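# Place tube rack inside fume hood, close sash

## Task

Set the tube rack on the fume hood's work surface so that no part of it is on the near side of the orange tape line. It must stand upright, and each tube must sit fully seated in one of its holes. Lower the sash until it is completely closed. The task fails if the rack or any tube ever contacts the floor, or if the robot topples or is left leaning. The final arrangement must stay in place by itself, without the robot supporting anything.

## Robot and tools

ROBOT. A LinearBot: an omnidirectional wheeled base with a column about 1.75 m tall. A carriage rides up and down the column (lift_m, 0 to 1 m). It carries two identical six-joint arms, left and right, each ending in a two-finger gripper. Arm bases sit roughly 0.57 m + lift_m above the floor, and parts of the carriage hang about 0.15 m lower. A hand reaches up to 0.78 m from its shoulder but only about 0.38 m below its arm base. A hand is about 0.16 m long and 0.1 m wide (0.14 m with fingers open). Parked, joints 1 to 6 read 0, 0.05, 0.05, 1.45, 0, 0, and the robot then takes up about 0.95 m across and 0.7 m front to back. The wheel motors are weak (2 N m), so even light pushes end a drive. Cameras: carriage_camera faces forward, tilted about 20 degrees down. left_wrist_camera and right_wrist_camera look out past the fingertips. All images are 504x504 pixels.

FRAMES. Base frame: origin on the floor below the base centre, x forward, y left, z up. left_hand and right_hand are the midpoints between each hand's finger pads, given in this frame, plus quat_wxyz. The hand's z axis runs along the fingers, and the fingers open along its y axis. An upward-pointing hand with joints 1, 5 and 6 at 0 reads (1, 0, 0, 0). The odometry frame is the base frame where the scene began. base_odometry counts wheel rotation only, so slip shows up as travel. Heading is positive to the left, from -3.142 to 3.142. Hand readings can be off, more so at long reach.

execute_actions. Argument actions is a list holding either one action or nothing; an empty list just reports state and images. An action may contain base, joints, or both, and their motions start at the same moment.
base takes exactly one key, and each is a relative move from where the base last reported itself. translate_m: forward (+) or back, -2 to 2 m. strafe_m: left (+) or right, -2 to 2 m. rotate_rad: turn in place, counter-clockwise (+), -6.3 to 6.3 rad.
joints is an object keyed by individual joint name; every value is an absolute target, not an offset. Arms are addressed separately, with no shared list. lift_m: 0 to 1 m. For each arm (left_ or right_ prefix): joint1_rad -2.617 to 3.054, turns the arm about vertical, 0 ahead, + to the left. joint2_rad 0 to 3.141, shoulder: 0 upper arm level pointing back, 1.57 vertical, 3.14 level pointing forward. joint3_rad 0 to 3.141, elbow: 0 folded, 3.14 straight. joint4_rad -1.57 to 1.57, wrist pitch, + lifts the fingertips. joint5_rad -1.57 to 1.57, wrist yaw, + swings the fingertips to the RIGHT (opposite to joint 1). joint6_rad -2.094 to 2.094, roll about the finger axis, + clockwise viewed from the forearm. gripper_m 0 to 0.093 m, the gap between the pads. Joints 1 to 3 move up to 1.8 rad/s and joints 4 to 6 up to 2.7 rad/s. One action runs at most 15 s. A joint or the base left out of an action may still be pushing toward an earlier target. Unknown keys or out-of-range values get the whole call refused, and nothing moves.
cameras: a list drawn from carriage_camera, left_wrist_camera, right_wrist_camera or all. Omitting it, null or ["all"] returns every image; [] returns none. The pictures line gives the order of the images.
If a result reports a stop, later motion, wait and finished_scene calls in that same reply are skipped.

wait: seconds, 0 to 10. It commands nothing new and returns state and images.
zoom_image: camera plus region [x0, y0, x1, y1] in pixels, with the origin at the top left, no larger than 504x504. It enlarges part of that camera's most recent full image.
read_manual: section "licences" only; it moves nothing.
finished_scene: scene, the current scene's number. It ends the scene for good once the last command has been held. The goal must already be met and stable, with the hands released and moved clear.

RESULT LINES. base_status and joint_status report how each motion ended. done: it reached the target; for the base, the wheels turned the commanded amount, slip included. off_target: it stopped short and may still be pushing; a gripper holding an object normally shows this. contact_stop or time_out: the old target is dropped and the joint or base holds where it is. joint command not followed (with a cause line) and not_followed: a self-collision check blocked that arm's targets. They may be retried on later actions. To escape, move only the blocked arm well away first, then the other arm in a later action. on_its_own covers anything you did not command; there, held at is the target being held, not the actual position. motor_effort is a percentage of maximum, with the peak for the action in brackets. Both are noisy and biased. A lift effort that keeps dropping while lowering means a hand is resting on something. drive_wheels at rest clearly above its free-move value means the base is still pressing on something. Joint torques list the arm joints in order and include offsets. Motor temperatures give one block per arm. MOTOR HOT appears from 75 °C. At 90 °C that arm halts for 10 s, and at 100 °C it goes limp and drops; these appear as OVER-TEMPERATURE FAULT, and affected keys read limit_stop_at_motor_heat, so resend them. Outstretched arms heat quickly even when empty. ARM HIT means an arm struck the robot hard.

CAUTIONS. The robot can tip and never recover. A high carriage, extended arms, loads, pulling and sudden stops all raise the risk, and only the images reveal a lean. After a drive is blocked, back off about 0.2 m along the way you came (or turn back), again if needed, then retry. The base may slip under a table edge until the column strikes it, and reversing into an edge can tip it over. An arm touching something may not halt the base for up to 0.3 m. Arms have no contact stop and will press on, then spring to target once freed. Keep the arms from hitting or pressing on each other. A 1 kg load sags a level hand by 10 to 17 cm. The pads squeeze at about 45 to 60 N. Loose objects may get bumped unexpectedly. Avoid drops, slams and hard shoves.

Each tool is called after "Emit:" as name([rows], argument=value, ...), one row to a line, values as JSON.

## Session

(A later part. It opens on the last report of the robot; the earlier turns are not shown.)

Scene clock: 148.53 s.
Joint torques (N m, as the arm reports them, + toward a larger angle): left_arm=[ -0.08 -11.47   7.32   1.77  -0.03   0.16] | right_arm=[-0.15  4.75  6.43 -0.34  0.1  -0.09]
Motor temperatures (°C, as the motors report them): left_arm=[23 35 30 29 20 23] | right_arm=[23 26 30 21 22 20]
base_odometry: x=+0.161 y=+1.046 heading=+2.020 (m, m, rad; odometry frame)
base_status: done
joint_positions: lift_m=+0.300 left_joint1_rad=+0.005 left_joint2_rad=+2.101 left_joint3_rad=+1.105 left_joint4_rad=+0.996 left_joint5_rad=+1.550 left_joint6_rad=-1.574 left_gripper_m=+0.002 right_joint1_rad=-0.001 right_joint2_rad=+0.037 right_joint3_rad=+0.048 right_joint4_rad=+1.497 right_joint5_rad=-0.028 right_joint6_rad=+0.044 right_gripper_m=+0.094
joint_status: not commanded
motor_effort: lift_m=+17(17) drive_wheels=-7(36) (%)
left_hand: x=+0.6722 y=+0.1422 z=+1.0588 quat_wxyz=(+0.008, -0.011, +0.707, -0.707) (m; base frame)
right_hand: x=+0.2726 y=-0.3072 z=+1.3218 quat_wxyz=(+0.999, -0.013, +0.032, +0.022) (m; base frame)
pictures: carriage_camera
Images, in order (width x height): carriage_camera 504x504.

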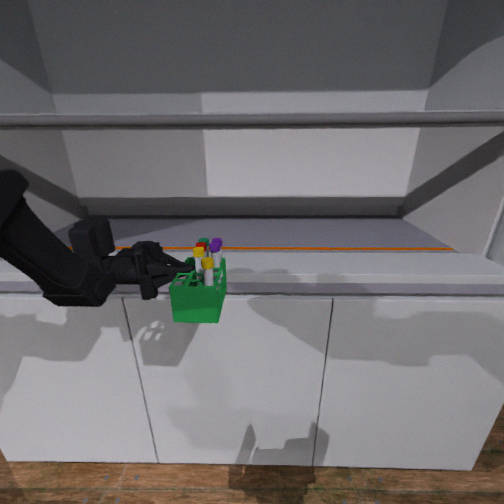

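Emit:
execute_actions([
  {"joints":{"left_joint5_rad":0.8,"lift_m":0.33}},
], cameras=[])

Emit:
execute_actions([
  {"joints":{"left_joint5_rad":0.0}},
], cameras=["carriage_camera","left_wrist_camera"])

Scene clock: 163.90 s.
Joint torques (N m, as the arm reports them, + toward a larger angle): left_arm=[ -0.17 -12.1    7.85   2.34  -0.06   0.16] | right_arm=[-0.18  4.81  6.37 -0.34  0.09 -0.05]
Motor temperatures (°C, as the motors report them): left_arm=[23 37 30 29 20 23] | right_arm=[23 26 30 21 22 20]
base_odometry: x=+0.161 y=+1.046 heading=+2.020 (m, m, rad; odometry frame)
base_status: not commanded
joint_positions: lift_m=+0.330 left_joint1_rad=+0.005 left_joint2_rad=+2.100 left_joint3_rad=+1.105 left_joint4_rad=+0.992 left_joint5_rad=+0.803 left_joint6_rad=-1.574 left_gripper_m=+0.002 right_joint1_rad=-0.001 right_joint2_rad=+0.037 right_joint3_rad=+0.048 right_joint4_rad=+1.497 right_joint5_rad=-0.028 right_joint6_rad=+0.044 right_gripper_m=+0.094
joint_status: all done
motor_effort: lift_m=+17(20) drive_wheels=-4(7) (%)
left_hand: x=+0.7877 y=+0.1910 z=+1.0881 quat_wxyz=(+0.264, -0.269, +0.655, -0.655) (m; base frame)
right_hand: x=+0.2726 y=-0.3072 z=+1.3518 quat_wxyz=(+0.999, -0.013, +0.032, +0.022) (m; base frame)
pictures: none
No camera images: the call's "cameras" was empty. Leave "cameras" out to get every camera's image.

Scene clock: 165.20 s.
Joint torques (N m, as the arm reports them, + toward a larger angle): left_arm=[ -0.06 -12.21   8.     2.59  -0.05   0.16] | right_arm=[-0.33  4.97  6.35 -0.38  0.05 -0.1 ]
Motor temperatures (°C, as the motors report them): left_arm=[23 37 30 29 20 23] | right_arm=[23 26 30 21 22 20]
base_odometry: x=+0.161 y=+1.046 heading=+2.020 (m, m, rad; odometry frame)
base_status: not commanded
joint_positions: lift_m=+0.330 left_joint1_rad=+0.005 left_joint2_rad=+2.100 left_joint3_rad=+1.105 left_joint4_rad=+0.987 left_joint5_rad=+0.003 left_joint6_rad=-1.574 left_gripper_m=+0.002 right_joint1_rad=-0.001 right_joint2_rad=+0.037 right_joint3_rad=+0.048 right_joint4_rad=+1.497 right_joint5_rad=-0.028 right_joint6_rad=+0.044 right_gripper_m=+0.094
joint_status: all done
motor_effort: lift_m=+17(17) drive_wheels=-3(4) (%)
left_hand: x=+0.8396 y=+0.3144 z=+1.0867 quat_wxyz=(+0.497, -0.504, +0.501, -0.498) (m; base frame)
right_hand: x=+0.2726 y=-0.3072 z=+1.3518 quat_wxyz=(+0.999, -0.013, +0.032, +0.022) (m; base frame)
pictures: carriage_camera, left_wrist_camera
Images, in order (width x height): carriage_camera 504x504, left_wrist_camera 504x504.

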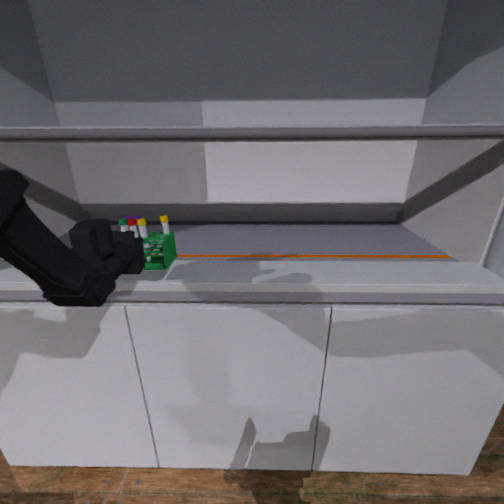

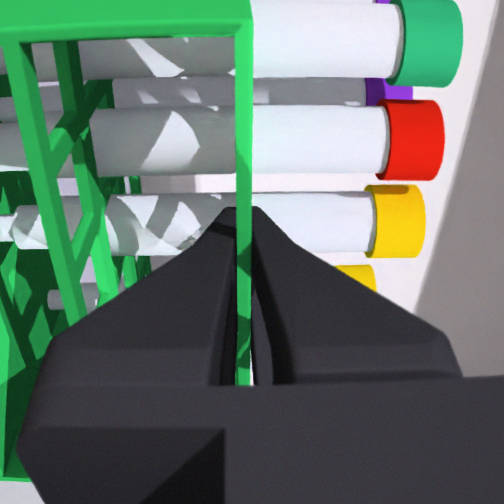

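Emit:
execute_actions([
  {"base":{"translate_m":0.5}},
], cameras=["carriage_camera"])

Scene clock: 170.83 s.
Joint torques (N m, as the arm reports them, + toward a larger angle): left_arm=[ -0.07 -12.13   7.99   2.67  -0.05   0.16] | right_arm=[-0.2   4.71  6.55 -0.37  0.09 -0.08]
Motor temperatures (°C, as the motors report them): left_arm=[23 37 30 31 20 23] | right_arm=[23 26 30 21 22 20]
base_odometry: x=-0.056 y=+1.497 heading=+2.019 (m, m, rad; odometry frame)
base_status: done
joint_positions: lift_m=+0.330 left_joint1_rad=+0.005 left_joint2_rad=+2.100 left_joint3_rad=+1.105 left_joint4_rad=+0.981 left_joint5_rad=+0.003 left_joint6_rad=-1.574 left_gripper_m=+0.002 right_joint1_rad=-0.001 right_joint2_rad=+0.037 right_joint3_rad=+0.048 right_joint4_rad=+1.497 right_joint5_rad=-0.028 right_joint6_rad=+0.044 right_gripper_m=+0.094
joint_status: not commanded
motor_effort: lift_m=+17(17) drive_wheels=-6(36) (%)
left_hand: x=+0.8395 y=+0.3145 z=+1.0854 quat_wxyz=(+0.496, -0.505, +0.502, -0.497) (m; base frame)
right_hand: x=+0.2726 y=-0.3072 z=+1.3518 quat_wxyz=(+0.999, -0.013, +0.032, +0.022) (m; base frame)
pictures: carriage_camera
Images, in order (width x height): carriage_camera 504x504.

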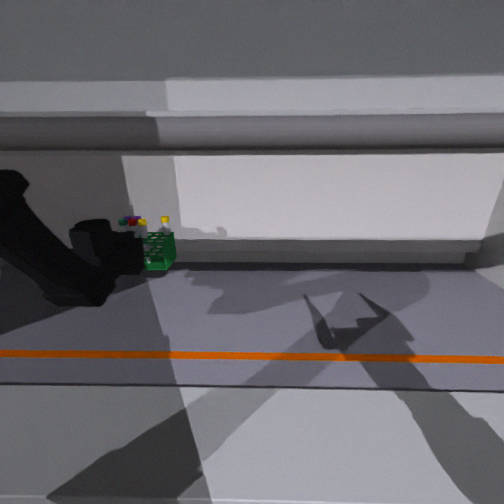

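Emit:
execute_actions([
  {"joints":{"lift_m":0.25}},
], cameras=["carriage_camera","left_wrist_camera"])

Scene clock: 176.60 s.
Joint torques (N m, as the arm reports them, + toward a larger angle): left_arm=[ -0.08 -12.4    7.85   2.84  -0.04   0.18] | right_arm=[-0.2   5.01  6.46 -0.36  0.11 -0.07]
Motor temperatures (°C, as the motors report them): left_arm=[23 38 30 31 20 23] | right_arm=[23 26 30 21 22 20]
base_odometry: x=-0.056 y=+1.497 heading=+2.019 (m, m, rad; odometry frame)
base_status: not commanded
joint_positions: lift_m=+0.250 left_joint1_rad=+0.005 left_joint2_rad=+2.101 left_joint3_rad=+1.105 left_joint4_rad=+0.969 left_joint5_rad=+0.002 left_joint6_rad=-1.574 left_gripper_m=+0.002 right_joint1_rad=-0.001 right_joint2_rad=+0.037 right_joint3_rad=+0.048 right_joint4_rad=+1.497 right_joint5_rad=-0.028 right_joint6_rad=+0.044 right_gripper_m=+0.094
joint_status: all done
motor_effort: lift_m=+14(14) drive_wheels=-5(6) (%)
left_hand: x=+0.8395 y=+0.3145 z=+1.0020 quat_wxyz=(+0.493, -0.509, +0.506, -0.493) (m; base frame)
right_hand: x=+0.2726 y=-0.3072 z=+1.2723 quat_wxyz=(+0.999, -0.013, +0.032, +0.022) (m; base frame)
pictures: carriage_camera, left_wrist_camera
Images, in order (width x height): carriage_camera 504x504, left_wrist_camera 504x504.

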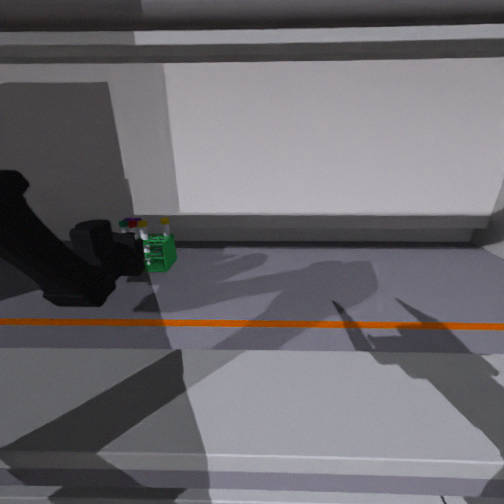

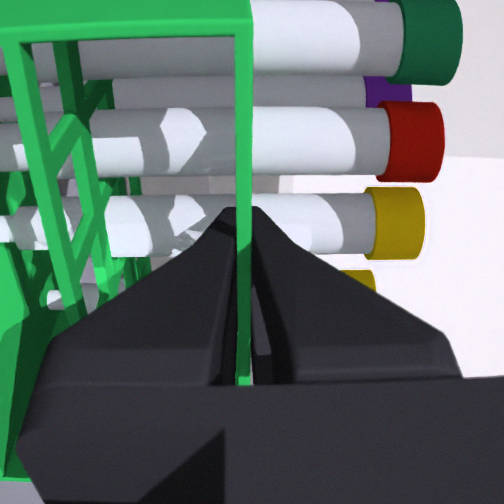

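Emit:
execute_actions([
  {"joints":{"lift_m":0.238}},
], cameras=["carriage_camera"])

Emit:
zoom_image(camera="carriage_camera", region=[30, 190, 210, 340])

Scene clock: 179.77 s.
Joint torques (N m, as the arm reports them, + toward a larger angle): left_arm=[ -0.01 -12.31   7.98   2.5    0.01   0.14] | right_arm=[-0.32  4.75  6.43 -0.4   0.07 -0.1 ]
Motor temperatures (°C, as the motors report them): left_arm=[23 38 30 32 20 23] | right_arm=[23 26 30 21 22 20]
base_odometry: x=-0.056 y=+1.497 heading=+2.019 (m, m, rad; odometry frame)
base_status: not commanded
joint_positions: lift_m=+0.238 left_joint1_rad=+0.005 left_joint2_rad=+2.101 left_joint3_rad=+1.105 left_joint4_rad=+0.993 left_joint5_rad=+0.002 left_joint6_rad=-1.569 left_gripper_m=+0.002 right_joint1_rad=-0.001 right_joint2_rad=+0.037 right_joint3_rad=+0.048 right_joint4_rad=+1.497 right_joint5_rad=-0.028 right_joint6_rad=+0.044 right_gripper_m=+0.094
joint_status: all done
motor_effort: lift_m=+14(14) drive_wheels=-4(6) (%)
left_hand: x=+0.8396 y=+0.3145 z=+0.9962 quat_wxyz=(+0.500, -0.501, +0.501, -0.498) (m; base frame)
right_hand: x=+0.2726 y=-0.3072 z=+1.2603 quat_wxyz=(+0.999, -0.013, +0.032, +0.022) (m; base frame)
pictures: carriage_camera
Images, in order (width x height): carriage_camera 504x504.

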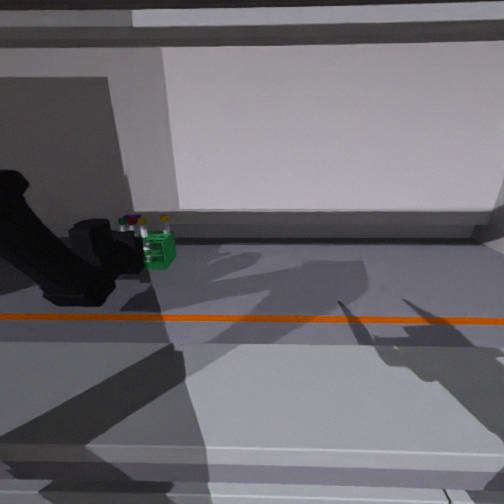

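Region (30, 190, 210, 340) of carriage_camera's 504x504 image, scaled by 2.800, with more detail than that image has.

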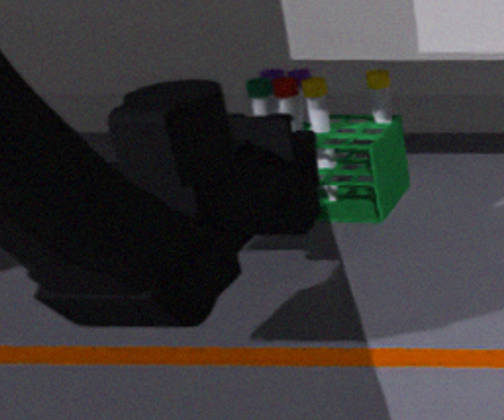

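Contact has begun (q4 rose). Lower 3 mm more and release.

Emit:
execute_actions([
  {"joints":{"lift_m":0.234}},
], cameras=[])

Emit:
execute_actions([
  {"joints":{"left_gripper_m":0.026}},
], cameras=["left_wrist_camera"])

Scene clock: 181.83 s.
Joint torques (N m, as the arm reports them, + toward a larger angle): left_arm=[ -0.18 -12.35   7.93   2.32  -0.05   0.07] | right_arm=[-0.32  4.95  6.26 -0.38  0.12 -0.08]
Motor temperatures (°C, as the motors report them): left_arm=[23 39 30 32 20 23] | right_arm=[23 26 30 21 22 20]
base_odometry: x=-0.056 y=+1.497 heading=+2.019 (m, m, rad; odometry frame)
base_status: not commanded
joint_positions: lift_m=+0.234 left_joint1_rad=+0.005 left_joint2_rad=+2.101 left_joint3_rad=+1.105 left_joint4_rad=+1.008 left_joint5_rad=+0.002 left_joint6_rad=-1.567 left_gripper_m=+0.002 right_joint1_rad=-0.001 right_joint2_rad=+0.037 right_joint3_rad=+0.048 right_joint4_rad=+1.497 right_joint5_rad=-0.028 right_joint6_rad=+0.044 right_gripper_m=+0.094
joint_status: all done
motor_effort: lift_m=+13(13) drive_wheels=+5(6) (%)
left_hand: x=+0.8396 y=+0.3145 z=+0.9957 quat_wxyz=(+0.504, -0.497, +0.498, -0.501) (m; base frame)
right_hand: x=+0.2726 y=-0.3072 z=+1.2563 quat_wxyz=(+0.999, -0.013, +0.032, +0.022) (m; base frame)
pictures: none
No camera images: the call's "cameras" was empty. Leave "cameras" out to get every camera's image.

Scene clock: 182.33 s.
Joint torques (N m, as the arm reports them, + toward a larger angle): left_arm=[ -0.19 -12.37   7.92   2.36  -0.04   0.08] | right_arm=[-0.16  4.77  6.51 -0.35  0.07 -0.08]
Motor temperatures (°C, as the motors report them): left_arm=[23 39 30 32 20 23] | right_arm=[23 26 30 21 22 20]
base_odometry: x=-0.056 y=+1.497 heading=+2.019 (m, m, rad; odometry frame)
base_status: not commanded
joint_positions: lift_m=+0.234 left_joint1_rad=+0.005 left_joint2_rad=+2.101 left_joint3_rad=+1.105 left_joint4_rad=+1.008 left_joint5_rad=+0.002 left_joint6_rad=-1.567 left_gripper_m=+0.026 right_joint1_rad=-0.001 right_joint2_rad=+0.037 right_joint3_rad=+0.048 right_joint4_rad=+1.497 right_joint5_rad=-0.028 right_joint6_rad=+0.044 right_gripper_m=+0.094
joint_status: all done
motor_effort: lift_m=+13(13) drive_wheels=+5(6) (%)
left_hand: x=+0.8396 y=+0.3145 z=+0.9957 quat_wxyz=(+0.504, -0.497, +0.498, -0.501) (m; base frame)
right_hand: x=+0.2726 y=-0.3072 z=+1.2563 quat_wxyz=(+0.999, -0.013, +0.032, +0.022) (m; base frame)
pictures: left_wrist_camera
Images, in order (width x height): left_wrist_camera 504x504.

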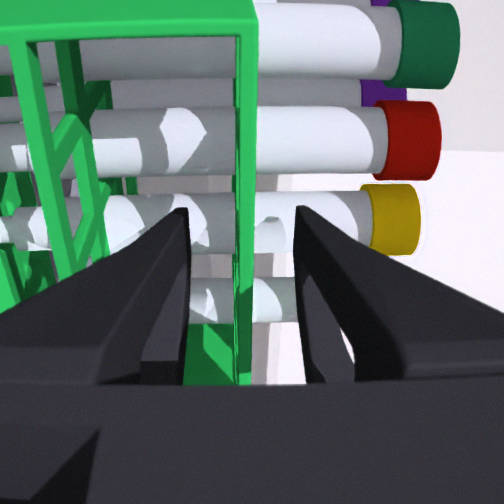

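Emit:
execute_actions([
  {"base":{"translate_m":-0.06}},
], cameras=["left_wrist_camera"])

Emit:
execute_actions([
  {"joints":{"lift_m":0.31}},
], cameras=[])

Emit:
execute_actions([
  {"base":{"translate_m":-0.45}},
], cameras=["carriage_camera","left_wrist_camera"])

Scene clock: 186.77 s.
Joint torques (N m, as the arm reports them, + toward a larger angle): left_arm=[ -0.05 -12.27   8.14   2.36  -0.04   0.09] | right_arm=[-0.29  4.89  6.33 -0.36  0.12 -0.08]
Motor temperatures (°C, as the motors report them): left_arm=[23 39 30 32 20 23] | right_arm=[23 26 30 21 22 20]
base_odometry: x=-0.030 y=+1.443 heading=+2.019 (m, m, rad; odometry frame)
base_status: done
joint_positions: lift_m=+0.234 left_joint1_rad=+0.005 left_joint2_rad=+2.101 left_joint3_rad=+1.105 left_joint4_rad=+1.008 left_joint5_rad=+0.002 left_joint6_rad=-1.567 left_gripper_m=+0.026 right_joint1_rad=-0.001 right_joint2_rad=+0.037 right_joint3_rad=+0.048 right_joint4_rad=+1.497 right_joint5_rad=-0.028 right_joint6_rad=+0.044 right_gripper_m=+0.094
joint_status: not commanded
motor_effort: lift_m=+13(13) drive_wheels=+4(35) (%)
left_hand: x=+0.8396 y=+0.3145 z=+0.9957 quat_wxyz=(+0.504, -0.497, +0.498, -0.501) (m; base frame)
right_hand: x=+0.2726 y=-0.3072 z=+1.2563 quat_wxyz=(+0.999, -0.013, +0.032, +0.022) (m; base frame)
pictures: left_wrist_camera
Images, in order (width x height): left_wrist_camera 504x504.

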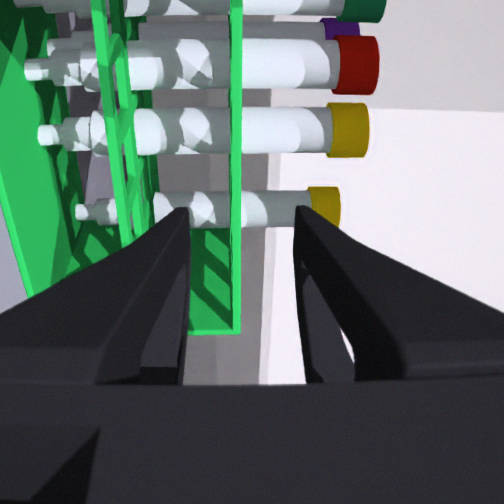

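Scene clock: 187.60 s.
Joint torques (N m, as the arm reports them, + toward a larger angle): left_arm=[ -0.06 -12.41   8.18   2.38  -0.05   0.09] | right_arm=[-0.28  4.91  6.4  -0.35  0.12 -0.04]
Motor temperatures (°C, as the motors report them): left_arm=[23 39 30 32 20 23] | right_arm=[23 26 30 21 22 20]
base_odometry: x=-0.030 y=+1.443 heading=+2.019 (m, m, rad; odometry frame)
base_status: not commanded
joint_positions: lift_m=+0.310 left_joint1_rad=+0.005 left_joint2_rad=+2.101 left_joint3_rad=+1.105 left_joint4_rad=+1.007 left_joint5_rad=+0.002 left_joint6_rad=-1.567 left_gripper_m=+0.026 right_joint1_rad=-0.001 right_joint2_rad=+0.037 right_joint3_rad=+0.048 right_joint4_rad=+1.497 right_joint5_rad=-0.028 right_joint6_rad=+0.044 right_gripper_m=+0.094
joint_status: all done
motor_effort: lift_m=+17(20) drive_wheels=+2(4) (%)
left_hand: x=+0.8396 y=+0.3145 z=+1.0710 quat_wxyz=(+0.504, -0.497, +0.498, -0.501) (m; base frame)
right_hand: x=+0.2726 y=-0.3072 z=+1.3319 quat_wxyz=(+0.999, -0.013, +0.032, +0.022) (m; base frame)
pictures: none
No camera images: the call's "cameras" was empty. Leave "cameras" out to get every camera's image.

Scene clock: 190.67 s.
Joint torques (N m, as the arm reports them, + toward a larger angle): left_arm=[ -0.1  -12.3    7.86   2.38  -0.05   0.09] | right_arm=[-0.22  4.77  6.47 -0.36  0.08 -0.1 ]
Motor temperatures (°C, as the motors report them): left_arm=[23 39 30 32 20 23] | right_arm=[23 26 31 21 22 20]
base_odometry: x=+0.165 y=+1.037 heading=+2.019 (m, m, rad; odometry frame)
base_status: done
joint_positions: lift_m=+0.310 left_joint1_rad=+0.005 left_joint2_rad=+2.101 left_joint3_rad=+1.105 left_joint4_rad=+1.007 left_joint5_rad=+0.002 left_joint6_rad=-1.567 left_gripper_m=+0.026 right_joint1_rad=-0.001 right_joint2_rad=+0.037 right_joint3_rad=+0.048 right_joint4_rad=+1.497 right_joint5_rad=-0.028 right_joint6_rad=+0.044 right_gripper_m=+0.094
joint_status: not commanded
motor_effort: lift_m=+17(17) drive_wheels=-3(40) (%)
left_hand: x=+0.8396 y=+0.3145 z=+1.0710 quat_wxyz=(+0.504, -0.497, +0.498, -0.501) (m; base frame)
right_hand: x=+0.2726 y=-0.3072 z=+1.3319 quat_wxyz=(+0.999, -0.013, +0.032, +0.022) (m; base frame)
pictures: carriage_camera, left_wrist_camera
Images, in order (width x height): carriage_camera 504x504, left_wrist_camera 504x504.

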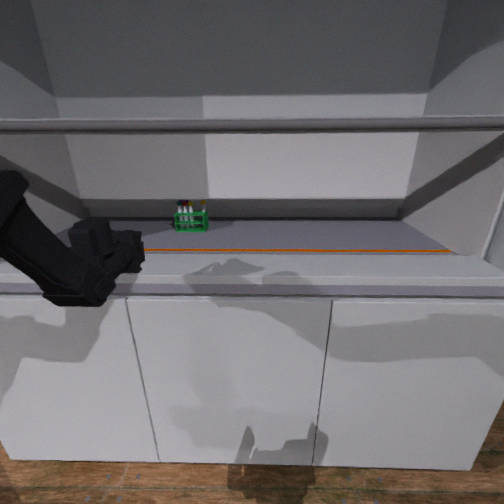

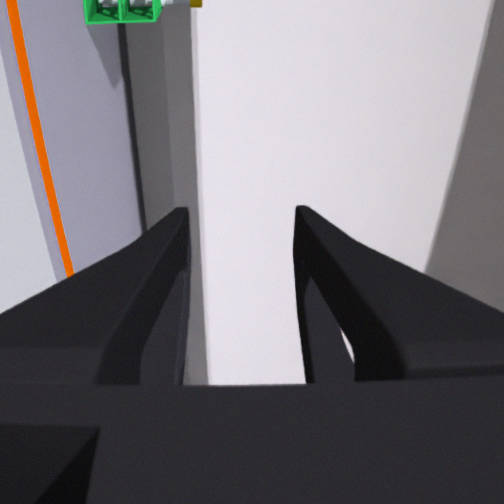

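Emit:
execute_actions([
  {"joints":{"lift_m":0.6,"left_joint2_rad":1.8,"left_joint3_rad":1.5,"left_joint4_rad":-0.3,"left_joint6_rad":0.0,"left_gripper_m":0.0}},
], cameras=["carriage_camera","left_wrist_camera"])

Scene clock: 202.20 s.
Joint torques (N m, as the arm reports them, + toward a larger angle): left_arm=[-0.08 -9.59  9.04  2.11 -0.05  0.1 ] | right_arm=[-0.22  4.84  6.44 -0.35  0.06 -0.09]
Motor temperatures (°C, as the motors report them): left_arm=[23 40 30 33 20 23] | right_arm=[23 26 31 21 22 20]
base_odometry: x=+0.165 y=+1.037 heading=+2.019 (m, m, rad; odometry frame)
base_status: not commanded
joint_positions: lift_m=+0.600 left_joint1_rad=+0.005 left_joint2_rad=+1.789 left_joint3_rad=+1.512 left_joint4_rad=-0.285 left_joint5_rad=+0.002 left_joint6_rad=-0.006 left_gripper_m=+0.000 right_joint1_rad=-0.001 right_joint2_rad=+0.037 right_joint3_rad=+0.048 right_joint4_rad=+1.497 right_joint5_rad=-0.028 right_joint6_rad=+0.044 right_gripper_m=+0.094
joint_status: all done
motor_effort: lift_m=+17(22) drive_wheels=-1(3) (%)
left_hand: x=+0.7940 y=+0.3143 z=+1.4214 quat_wxyz=(+0.483, -0.004, +0.875, -0.001) (m; base frame)
right_hand: x=+0.2726 y=-0.3072 z=+1.6219 quat_wxyz=(+0.999, -0.013, +0.032, +0.022) (m; base frame)
pictures: carriage_camera, left_wrist_camera
Images, in order (width x height): carriage_camera 504x504, left_wrist_camera 504x504.

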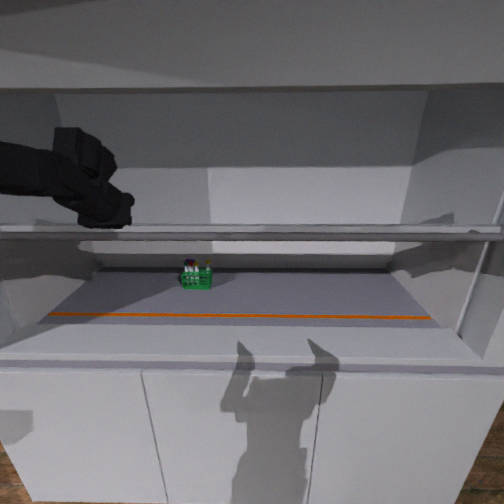

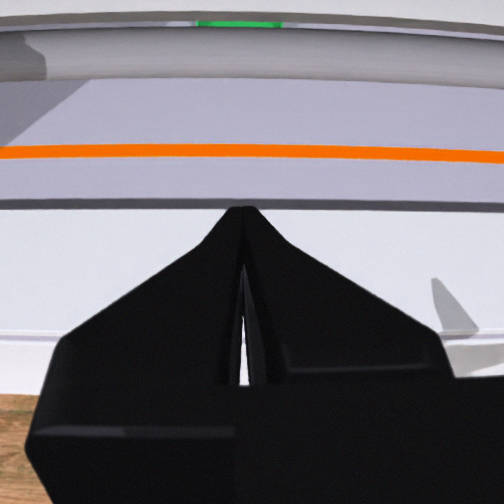

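Emit:
execute_actions([
  {"base":{"translate_m":0.1}},
], cameras=["carriage_camera","left_wrist_camera"])

Scene clock: 205.03 s.
Joint torques (N m, as the arm reports them, + toward a larger angle): left_arm=[ 0.07 -9.78  9.11  2.17 -0.06  0.1 ] | right_arm=[-0.06  4.87  6.5  -0.36  0.06 -0.05]
Motor temperatures (°C, as the motors report them): left_arm=[23 40 30 33 20 23] | right_arm=[23 26 31 21 22 20]
base_odometry: x=+0.122 y=+1.127 heading=+2.019 (m, m, rad; odometry frame)
base_status: done
joint_positions: lift_m=+0.600 left_joint1_rad=+0.005 left_joint2_rad=+1.789 left_joint3_rad=+1.512 left_joint4_rad=-0.288 left_joint5_rad=+0.002 left_joint6_rad=-0.006 left_gripper_m=+0.000 right_joint1_rad=-0.001 right_joint2_rad=+0.037 right_joint3_rad=+0.048 right_joint4_rad=+1.497 right_joint5_rad=-0.028 right_joint6_rad=+0.044 right_gripper_m=+0.094
joint_status: not commanded
motor_effort: lift_m=+17(17) drive_wheels=+5(32) (%)
left_hand: x=+0.7937 y=+0.3143 z=+1.4209 quat_wxyz=(+0.482, -0.004, +0.876, -0.001) (m; base frame)
right_hand: x=+0.2726 y=-0.3072 z=+1.6219 quat_wxyz=(+0.999, -0.013, +0.032, +0.022) (m; base frame)
pictures: carriage_camera, left_wrist_camera
Images, in order (width x height): carriage_camera 504x504, left_wrist_camera 504x504.

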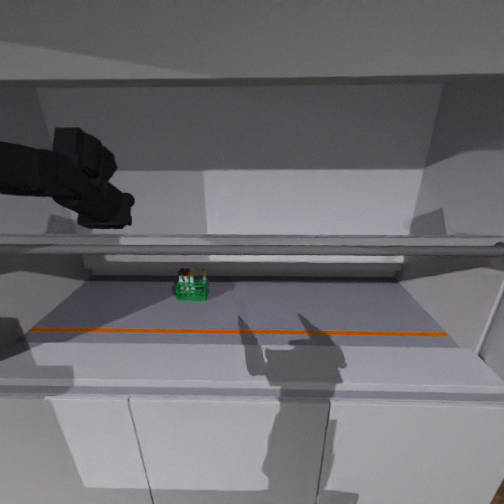

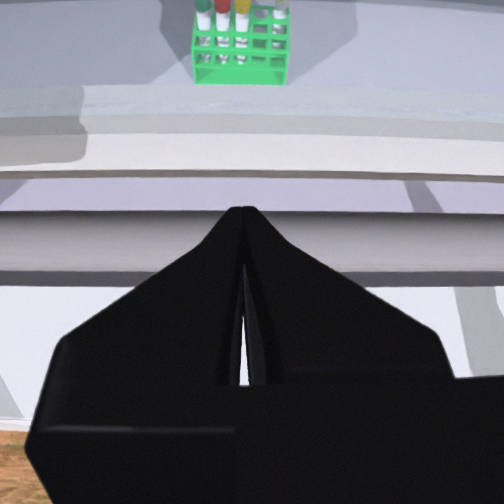

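Emit:
execute_actions([
  {"base":{"translate_m":0.035}},
], cameras=[])

Emit:
execute_actions([
  {"joints":{"lift_m":0.55}},
], cameras=["carriage_camera","left_wrist_camera"])

Scene clock: 211.33 s.
Joint torques (N m, as the arm reports them, + toward a larger angle): left_arm=[-0.06 -9.59  9.22  2.17 -0.04  0.1 ] | right_arm=[-0.37  4.84  6.41 -0.39  0.08 -0.13]
Motor temperatures (°C, as the motors report them): left_arm=[23 40 31 33 20 23] | right_arm=[23 26 31 21 22 20]
base_odometry: x=+0.107 y=+1.159 heading=+2.019 (m, m, rad; odometry frame)
base_status: done
joint_positions: lift_m=+0.600 left_joint1_rad=+0.005 left_joint2_rad=+1.789 left_joint3_rad=+1.512 left_joint4_rad=-0.290 left_joint5_rad=+0.002 left_joint6_rad=-0.006 left_gripper_m=+0.000 right_joint1_rad=-0.001 right_joint2_rad=+0.037 right_joint3_rad=+0.048 right_joint4_rad=+1.497 right_joint5_rad=-0.028 right_joint6_rad=+0.044 right_gripper_m=+0.094
joint_status: not commanded
motor_effort: lift_m=+17(17) drive_wheels=-4(34) (%)
left_hand: x=+0.7934 y=+0.3143 z=+1.4204 quat_wxyz=(+0.481, -0.004, +0.877, -0.001) (m; base frame)
right_hand: x=+0.2726 y=-0.3072 z=+1.6219 quat_wxyz=(+0.999, -0.013, +0.032, +0.022) (m; base frame)
pictures: none
No camera images: the call's "cameras" was empty. Leave "cameras" out to get every camera's image.

Scene clock: 212.07 s.
Joint torques (N m, as the arm reports them, + toward a larger angle): left_arm=[-0.05 -9.53  9.25  2.25 -0.08  0.1 ] | right_arm=[-0.11  4.56  6.31 -0.37  0.09 -0.08]
Motor temperatures (°C, as the motors report them): left_arm=[23 40 31 33 20 23] | right_arm=[23 26 31 21 22 20]
base_odometry: x=+0.107 y=+1.159 heading=+2.019 (m, m, rad; odometry frame)
base_status: not commanded
joint_positions: lift_m=+0.550 left_joint1_rad=+0.005 left_joint2_rad=+1.791 left_joint3_rad=+1.510 left_joint4_rad=-0.298 left_joint5_rad=+0.002 left_joint6_rad=-0.006 left_gripper_m=+0.000 right_joint1_rad=-0.001 right_joint2_rad=+0.037 right_joint3_rad=+0.048 right_joint4_rad=+1.497 right_joint5_rad=-0.028 right_joint6_rad=+0.044 right_gripper_m=+0.094
joint_status: all done
motor_effort: lift_m=+14(14) drive_wheels=-4(5) (%)
left_hand: x=+0.7922 y=+0.3143 z=+1.3677 quat_wxyz=(+0.476, -0.004, +0.879, -0.001) (m; base frame)
right_hand: x=+0.2726 y=-0.3072 z=+1.5723 quat_wxyz=(+0.999, -0.013, +0.032, +0.022) (m; base frame)
pictures: carriage_camera, left_wrist_camera
Images, in order (width x height): carriage_camera 504x504, left_wrist_camera 504x504.

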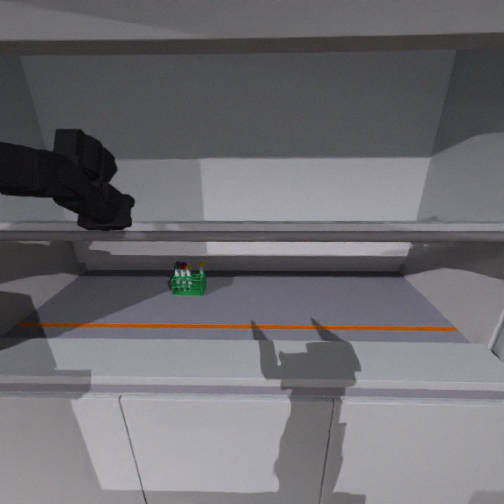

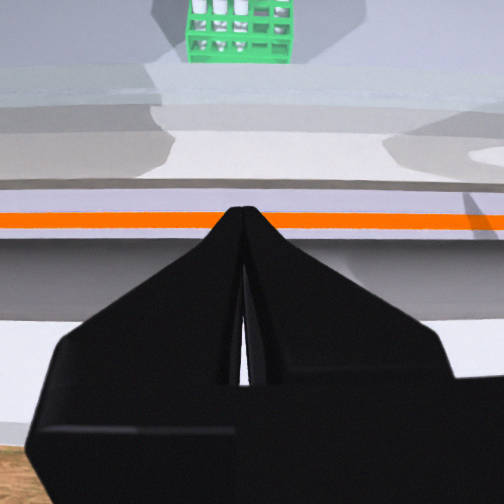

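Emit:
execute_actions([
  {"base":{"translate_m":0.012}},
], cameras=[])

Emit:
execute_actions([
  {"joints":{"lift_m":0.48}},
], cameras=["carriage_camera","left_wrist_camera"])

Scene clock: 214.60 s.
Joint torques (N m, as the arm reports them, + toward a larger angle): left_arm=[-0.1  -9.86  9.4   2.27 -0.05  0.1 ] | right_arm=[-0.17  4.91  6.44 -0.34  0.11 -0.08]
Motor temperatures (°C, as the motors report them): left_arm=[23 39 31 33 20 23] | right_arm=[23 26 31 21 22 20]
base_odometry: x=+0.102 y=+1.170 heading=+2.019 (m, m, rad; odometry frame)
base_status: done
joint_positions: lift_m=+0.550 left_joint1_rad=+0.005 left_joint2_rad=+1.791 left_joint3_rad=+1.510 left_joint4_rad=-0.298 left_joint5_rad=+0.002 left_joint6_rad=-0.006 left_gripper_m=+0.000 right_joint1_rad=-0.001 right_joint2_rad=+0.037 right_joint3_rad=+0.048 right_joint4_rad=+1.497 right_joint5_rad=-0.028 right_joint6_rad=+0.044 right_gripper_m=+0.094
joint_status: not commanded
motor_effort: lift_m=+14(14) drive_wheels=-3(8) (%)
left_hand: x=+0.7923 y=+0.3143 z=+1.3678 quat_wxyz=(+0.476, -0.004, +0.879, -0.001) (m; base frame)
right_hand: x=+0.2726 y=-0.3072 z=+1.5723 quat_wxyz=(+0.999, -0.013, +0.032, +0.022) (m; base frame)
pictures: none
No camera images: the call's "cameras" was empty. Leave "cameras" out to get every camera's image.

Scene clock: 215.40 s.
Joint torques (N m, as the arm reports them, + toward a larger angle): left_arm=[-0.08 -6.93  7.4   0.88 -0.04  0.09] | right_arm=[-0.32  4.82  6.29 -0.38  0.09 -0.07]
Motor temperatures (°C, as the motors report them): left_arm=[23 39 31 33 20 23] | right_arm=[23 26 31 21 22 20]
base_odometry: x=+0.102 y=+1.170 heading=+2.019 (m, m, rad; odometry frame)
base_status: not commanded
joint_positions: lift_m=+0.480 left_joint1_rad=+0.005 left_joint2_rad=+1.760 left_joint3_rad=+1.533 left_joint4_rad=-0.172 left_joint5_rad=+0.002 left_joint6_rad=-0.005 left_gripper_m=+0.000 right_joint1_rad=-0.001 right_joint2_rad=+0.037 right_joint3_rad=+0.048 right_joint4_rad=+1.496 right_joint5_rad=-0.028 right_joint6_rad=+0.044 right_gripper_m=+0.094
joint_status: all done
motor_effort: lift_m=+13(13) drive_wheels=-3(3) (%)
left_hand: x=+0.8051 y=+0.3145 z=+1.3518 quat_wxyz=(+0.553, -0.004, +0.833, -0.001) (m; base frame)
right_hand: x=+0.2727 y=-0.3072 z=+1.5024 quat_wxyz=(+0.999, -0.013, +0.032, +0.022) (m; base frame)
pictures: carriage_camera, left_wrist_camera
Images, in order (width x height): carriage_camera 504x504, left_wrist_camera 504x504.

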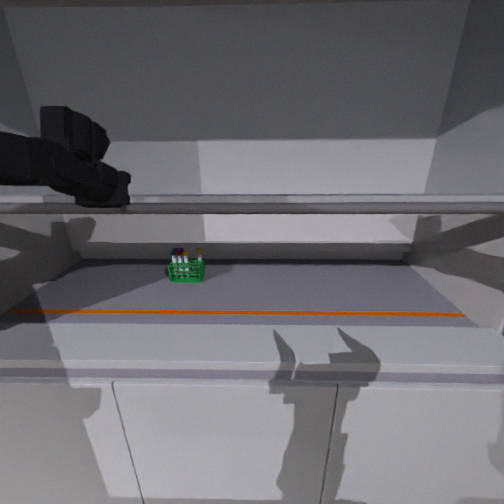

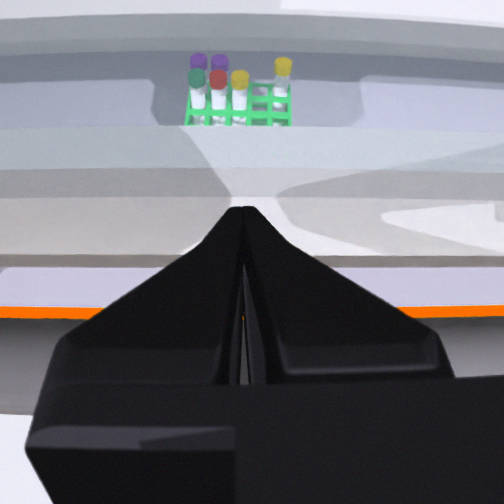

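Emit:
execute_actions([
  {"joints":{"lift_m":0.44,"left_joint4_rad":-0.55}},
], cameras=["carriage_camera","left_wrist_camera"])

Scene clock: 217.80 s.
Joint torques (N m, as the arm reports them, + toward a larger angle): left_arm=[-0.13 -3.45  2.92 -1.83 -0.07  0.09] | right_arm=[-0.19  4.73  6.46 -0.39  0.12 -0.09]
Motor temperatures (°C, as the motors report them): left_arm=[23 39 31 32 20 23] | right_arm=[23 26 31 21 22 20]
base_odometry: x=+0.102 y=+1.170 heading=+2.019 (m, m, rad; odometry frame)
base_status: not commanded
joint_positions: lift_m=+0.440 left_joint1_rad=+0.005 left_joint2_rad=+1.725 left_joint3_rad=+1.583 left_joint4_rad=-0.198 left_joint5_rad=+0.001 left_joint6_rad=-0.005 left_gripper_m=+0.000 right_joint1_rad=-0.001 right_joint2_rad=+0.037 right_joint3_rad=+0.048 right_joint4_rad=+1.497 right_joint5_rad=-0.028 right_joint6_rad=+0.044 right_gripper_m=+0.094
joint_status: left_joint4_rad off_target (ended at -0.198, target -0.550); the others done
motor_effort: lift_m=+12(12) drive_wheels=-3(3) (%)
left_hand: x=+0.8000 y=+0.3146 z=+1.3483 quat_wxyz=(+0.577, -0.004, +0.817, +0.000) (m; base frame)
right_hand: x=+0.2726 y=-0.3072 z=+1.4625 quat_wxyz=(+0.999, -0.013, +0.032, +0.022) (m; base frame)
pictures: carriage_camera, left_wrist_camera
Images, in order (width x height): carriage_camera 504x504, left_wrist_camera 504x504.

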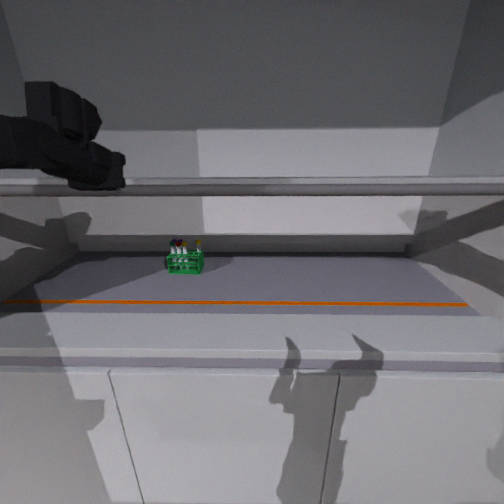

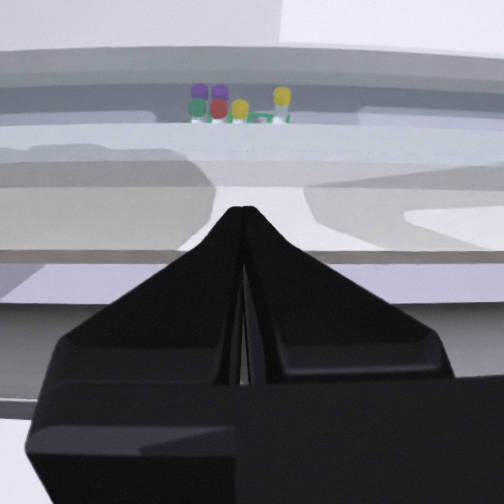

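Emit:
execute_actions([
  {"joints":{"lift_m":0.41,"left_joint4_rad":-0.72}},
], cameras=["carriage_camera","left_wrist_camera"])

Scene clock: 223.77 s.
Joint torques (N m, as the arm reports them, + toward a larger angle): left_arm=[-0.09 -0.25 -0.59 -3.44 -0.03  0.06] | right_arm=[-0.18  4.89  6.32 -0.33  0.06 -0.07]
Motor temperatures (°C, as the motors report them): left_arm=[23 37 30 32 20 23] | right_arm=[23 26 31 21 22 20]
base_odometry: x=+0.102 y=+1.170 heading=+2.019 (m, m, rad; odometry frame)
base_status: not commanded
joint_positions: lift_m=+0.411 left_joint1_rad=+0.005 left_joint2_rad=+1.693 left_joint3_rad=+1.621 left_joint4_rad=-0.234 left_joint5_rad=+0.001 left_joint6_rad=+0.000 left_gripper_m=+0.000 right_joint1_rad=-0.001 right_joint2_rad=+0.037 right_joint3_rad=+0.048 right_joint4_rad=+1.497 right_joint5_rad=-0.028 right_joint6_rad=+0.044 right_gripper_m=+0.094
joint_status: left_joint4_rad off_target (ended at -0.234, target -0.720); the others done
motor_effort: lift_m=+11(11) drive_wheels=-3(3) (%)
left_hand: x=+0.7920 y=+0.3146 z=+1.3451 quat_wxyz=(+0.591, -0.002, +0.807, +0.001) (m; base frame)
right_hand: x=+0.2726 y=-0.3072 z=+1.4327 quat_wxyz=(+0.999, -0.013, +0.032, +0.022) (m; base frame)
pictures: carriage_camera, left_wrist_camera
Images, in order (width x height): carriage_camera 504x504, left_wrist_camera 504x504.

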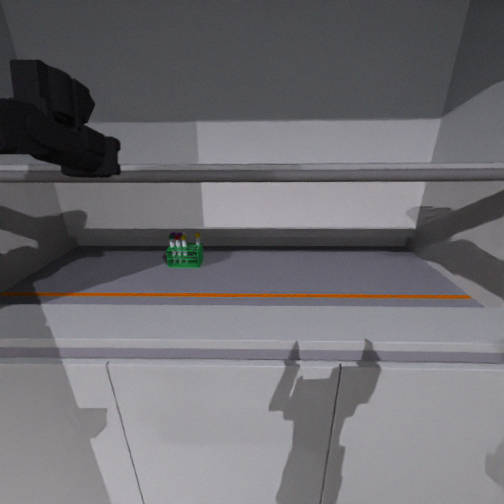

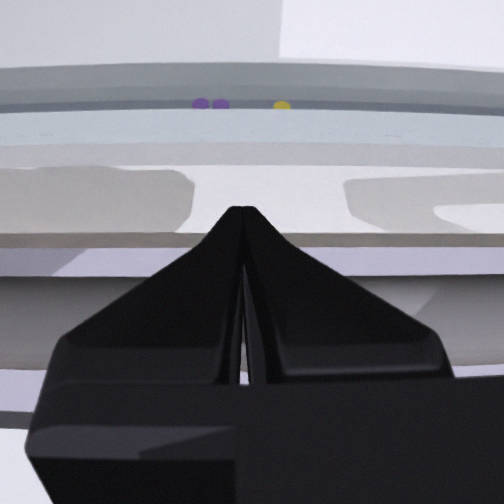

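Emit:
execute_actions([
  {"joints":{"lift_m":0.5,"left_joint4_rad":-0.35,"left_joint2_rad":1.53}},
], cameras=[])

Emit:
execute_actions([
  {"joints":{"lift_m":0.58,"left_joint2_rad":1.53,"left_joint3_rad":1.53,"left_joint4_rad":-1.2,"left_joint6_rad":-1.57,"left_gripper_m":0.05,"right_joint1_rad":0,"right_joint2_rad":0.05,"right_joint3_rad":0.05,"right_joint4_rad":-0.3,"right_joint5_rad":0,"right_joint6_rad":1.57,"right_gripper_m":0.05}},
], cameras=[])

Emit:
execute_actions([
  {"joints":{"right_joint2_rad":1.53,"right_joint3_rad":1.53,"right_joint4_rad":-1.2}},
])

Scene clock: 242.13 s.
Joint torques (N m, as the arm reports them, + toward a larger angle): left_arm=[-0.07 -6.61  9.42  2.25 -0.03  0.03] | right_arm=[-0.17  4.97  6.29 -0.42  0.09 -0.07]
Motor temperatures (°C, as the motors report them): left_arm=[23 33 29 37 20 23] | right_arm=[23 26 31 22 22 20]
base_odometry: x=+0.102 y=+1.170 heading=+2.019 (m, m, rad; odometry frame)
base_status: not commanded
joint_positions: lift_m=+0.500 left_joint1_rad=+0.005 left_joint2_rad=+1.518 left_joint3_rad=+1.508 left_joint4_rad=-0.335 left_joint5_rad=+0.001 left_joint6_rad=+0.001 left_gripper_m=+0.000 right_joint1_rad=-0.001 right_joint2_rad=+0.037 right_joint3_rad=+0.048 right_joint4_rad=+1.497 right_joint5_rad=-0.028 right_joint6_rad=+0.044 right_gripper_m=+0.094
joint_status: all done
motor_effort: lift_m=+16(19) drive_wheels=-2(3) (%)
left_hand: x=+0.7399 y=+0.3143 z=+1.4422 quat_wxyz=(+0.575, -0.002, +0.818, +0.001) (m; base frame)
right_hand: x=+0.2726 y=-0.3072 z=+1.5219 quat_wxyz=(+0.999, -0.013, +0.032, +0.022) (m; base frame)
pictures: none
No camera images: the call's "cameras" was empty. Leave "cameras" out to get every camera's image.

Scene clock: 243.97 s.
Joint torques (N m, as the arm reports them, + toward a larger angle): left_arm=[-0.08 -5.51  9.14  1.16 -0.1   0.  ] | right_arm=[-0.13  3.27  8.59  1.92  0.14 -0.1 ]
Motor temperatures (°C, as the motors report them): left_arm=[23 33 29 37 20 23] | right_arm=[23 26 31 22 22 20]
base_odometry: x=+0.102 y=+1.170 heading=+2.019 (m, m, rad; odometry frame)
base_status: not commanded
joint_positions: lift_m=+0.580 left_joint1_rad=+0.005 left_joint2_rad=+1.518 left_joint3_rad=+1.526 left_joint4_rad=-1.191 left_joint5_rad=+0.001 left_joint6_rad=-1.564 left_gripper_m=+0.050 right_joint1_rad=-0.001 right_joint2_rad=+0.037 right_joint3_rad=+0.048 right_joint4_rad=-0.294 right_joint5_rad=-0.003 right_joint6_rad=+1.566 right_gripper_m=+0.050
joint_status: all done
motor_effort: lift_m=+16(20) drive_wheels=-2(2) (%)
left_hand: x=+0.6004 y=+0.3136 z=+1.3821 quat_wxyz=(+0.137, -0.693, +0.695, -0.136) (m; base frame)
right_hand: x=+0.4933 y=-0.3117 z=+1.2879 quat_wxyz=(+0.425, +0.564, +0.567, +0.424) (m; base frame)
pictures: none
No camera images: the call's "cameras" was empty. Leave "cameras" out to get every camera's image.

Scene clock: 245.67 s.
Joint torques (N m, as the arm reports them, + toward a larger angle): left_arm=[-0.04 -5.53  9.09  1.16 -0.1   0.  ] | right_arm=[-0.05 -7.03  9.57  0.77  0.14 -0.13]
Motor temperatures (°C, as the motors report them): left_arm=[23 33 29 36 20 23] | right_arm=[23 26 32 22 22 20]
base_odometry: x=+0.102 y=+1.170 heading=+2.019 (m, m, rad; odometry frame)
base_status: not commanded
joint_positions: lift_m=+0.580 left_joint1_rad=+0.005 left_joint2_rad=+1.518 left_joint3_rad=+1.526 left_joint4_rad=-1.191 left_joint5_rad=+0.001 left_joint6_rad=-1.564 left_gripper_m=+0.050 right_joint1_rad=-0.001 right_joint2_rad=+1.522 right_joint3_rad=+1.505 right_joint4_rad=-1.184 right_joint5_rad=-0.003 right_joint6_rad=+1.566 right_gripper_m=+0.050
joint_status: all done
motor_effort: lift_m=+17(17) drive_wheels=-2(1) (%)
left_hand: x=+0.6004 y=+0.3136 z=+1.3821 quat_wxyz=(+0.137, -0.693, +0.695, -0.136) (m; base frame)
right_hand: x=+0.5988 y=-0.3118 z=+1.3743 quat_wxyz=(+0.129, +0.693, +0.697, +0.131) (m; base frame)
pictures: carriage_camera, left_wrist_camera, right_wrist_camera
Images, in order (width x height): carriage_camera 504x504, left_wrist_camera 504x504, right_wrist_camera 504x504.

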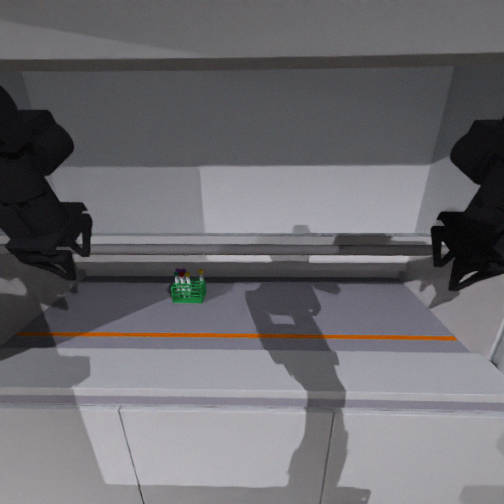

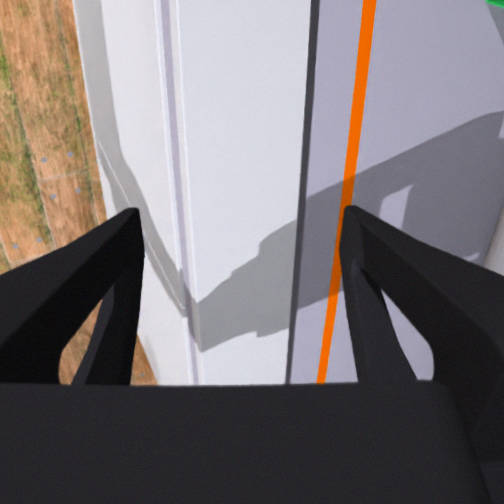

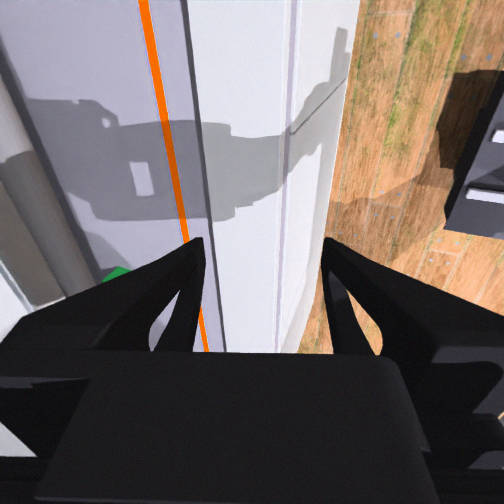

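Emit:
execute_actions([
  {"base":{"translate_m":0.16},"joints":{"lift_m":0.6}},
])

Scene clock: 249.07 s.
Joint torques (N m, as the arm reports them, + toward a larger angle): left_arm=[-0.06 -5.49  8.98  1.23 -0.1   0.  ] | right_arm=[-0.07 -7.02  9.06  0.77  0.13 -0.02]
Motor temperatures (°C, as the motors report them): left_arm=[23 32 29 35 20 23] | right_arm=[23 26 32 22 22 20]
base_odometry: x=+0.033 y=+1.314 heading=+2.019 (m, m, rad; odometry frame)
base_status: done
joint_positions: lift_m=+0.600 left_joint1_rad=+0.005 left_joint2_rad=+1.518 left_joint3_rad=+1.526 left_joint4_rad=-1.195 left_joint5_rad=+0.001 left_joint6_rad=-1.564 left_gripper_m=+0.050 right_joint1_rad=-0.001 right_joint2_rad=+1.523 right_joint3_rad=+1.512 right_joint4_rad=-1.193 right_joint5_rad=-0.003 right_joint6_rad=+1.566 right_gripper_m=+0.050
joint_status: all done
motor_effort: lift_m=+17(20) drive_wheels=-3(31) (%)
left_hand: x=+0.5995 y=+0.3136 z=+1.4018 quat_wxyz=(+0.136, -0.693, +0.695, -0.134) (m; base frame)
right_hand: x=+0.5980 y=-0.3118 z=+1.3953 quat_wxyz=(+0.128, +0.694, +0.697, +0.129) (m; base frame)
pictures: carriage_camera, left_wrist_camera, right_wrist_camera
Images, in order (width x height): carriage_camera 504x504, left_wrist_camera 504x504, right_wrist_camera 504x504.

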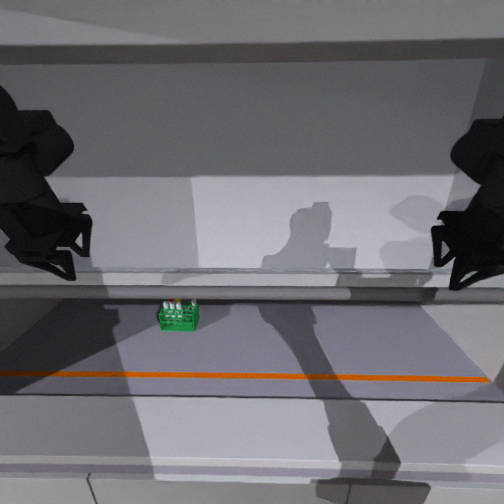

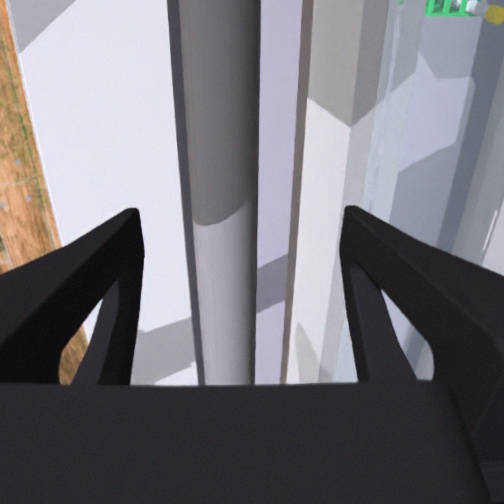

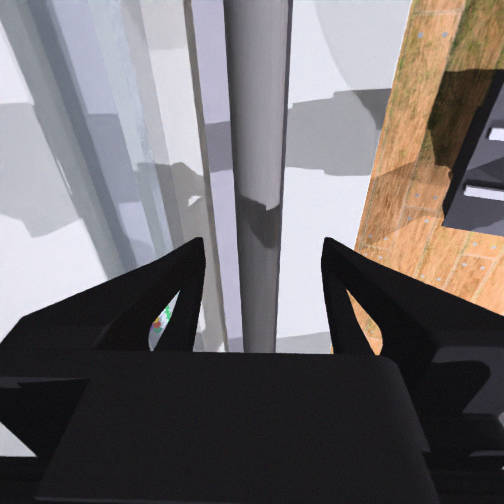

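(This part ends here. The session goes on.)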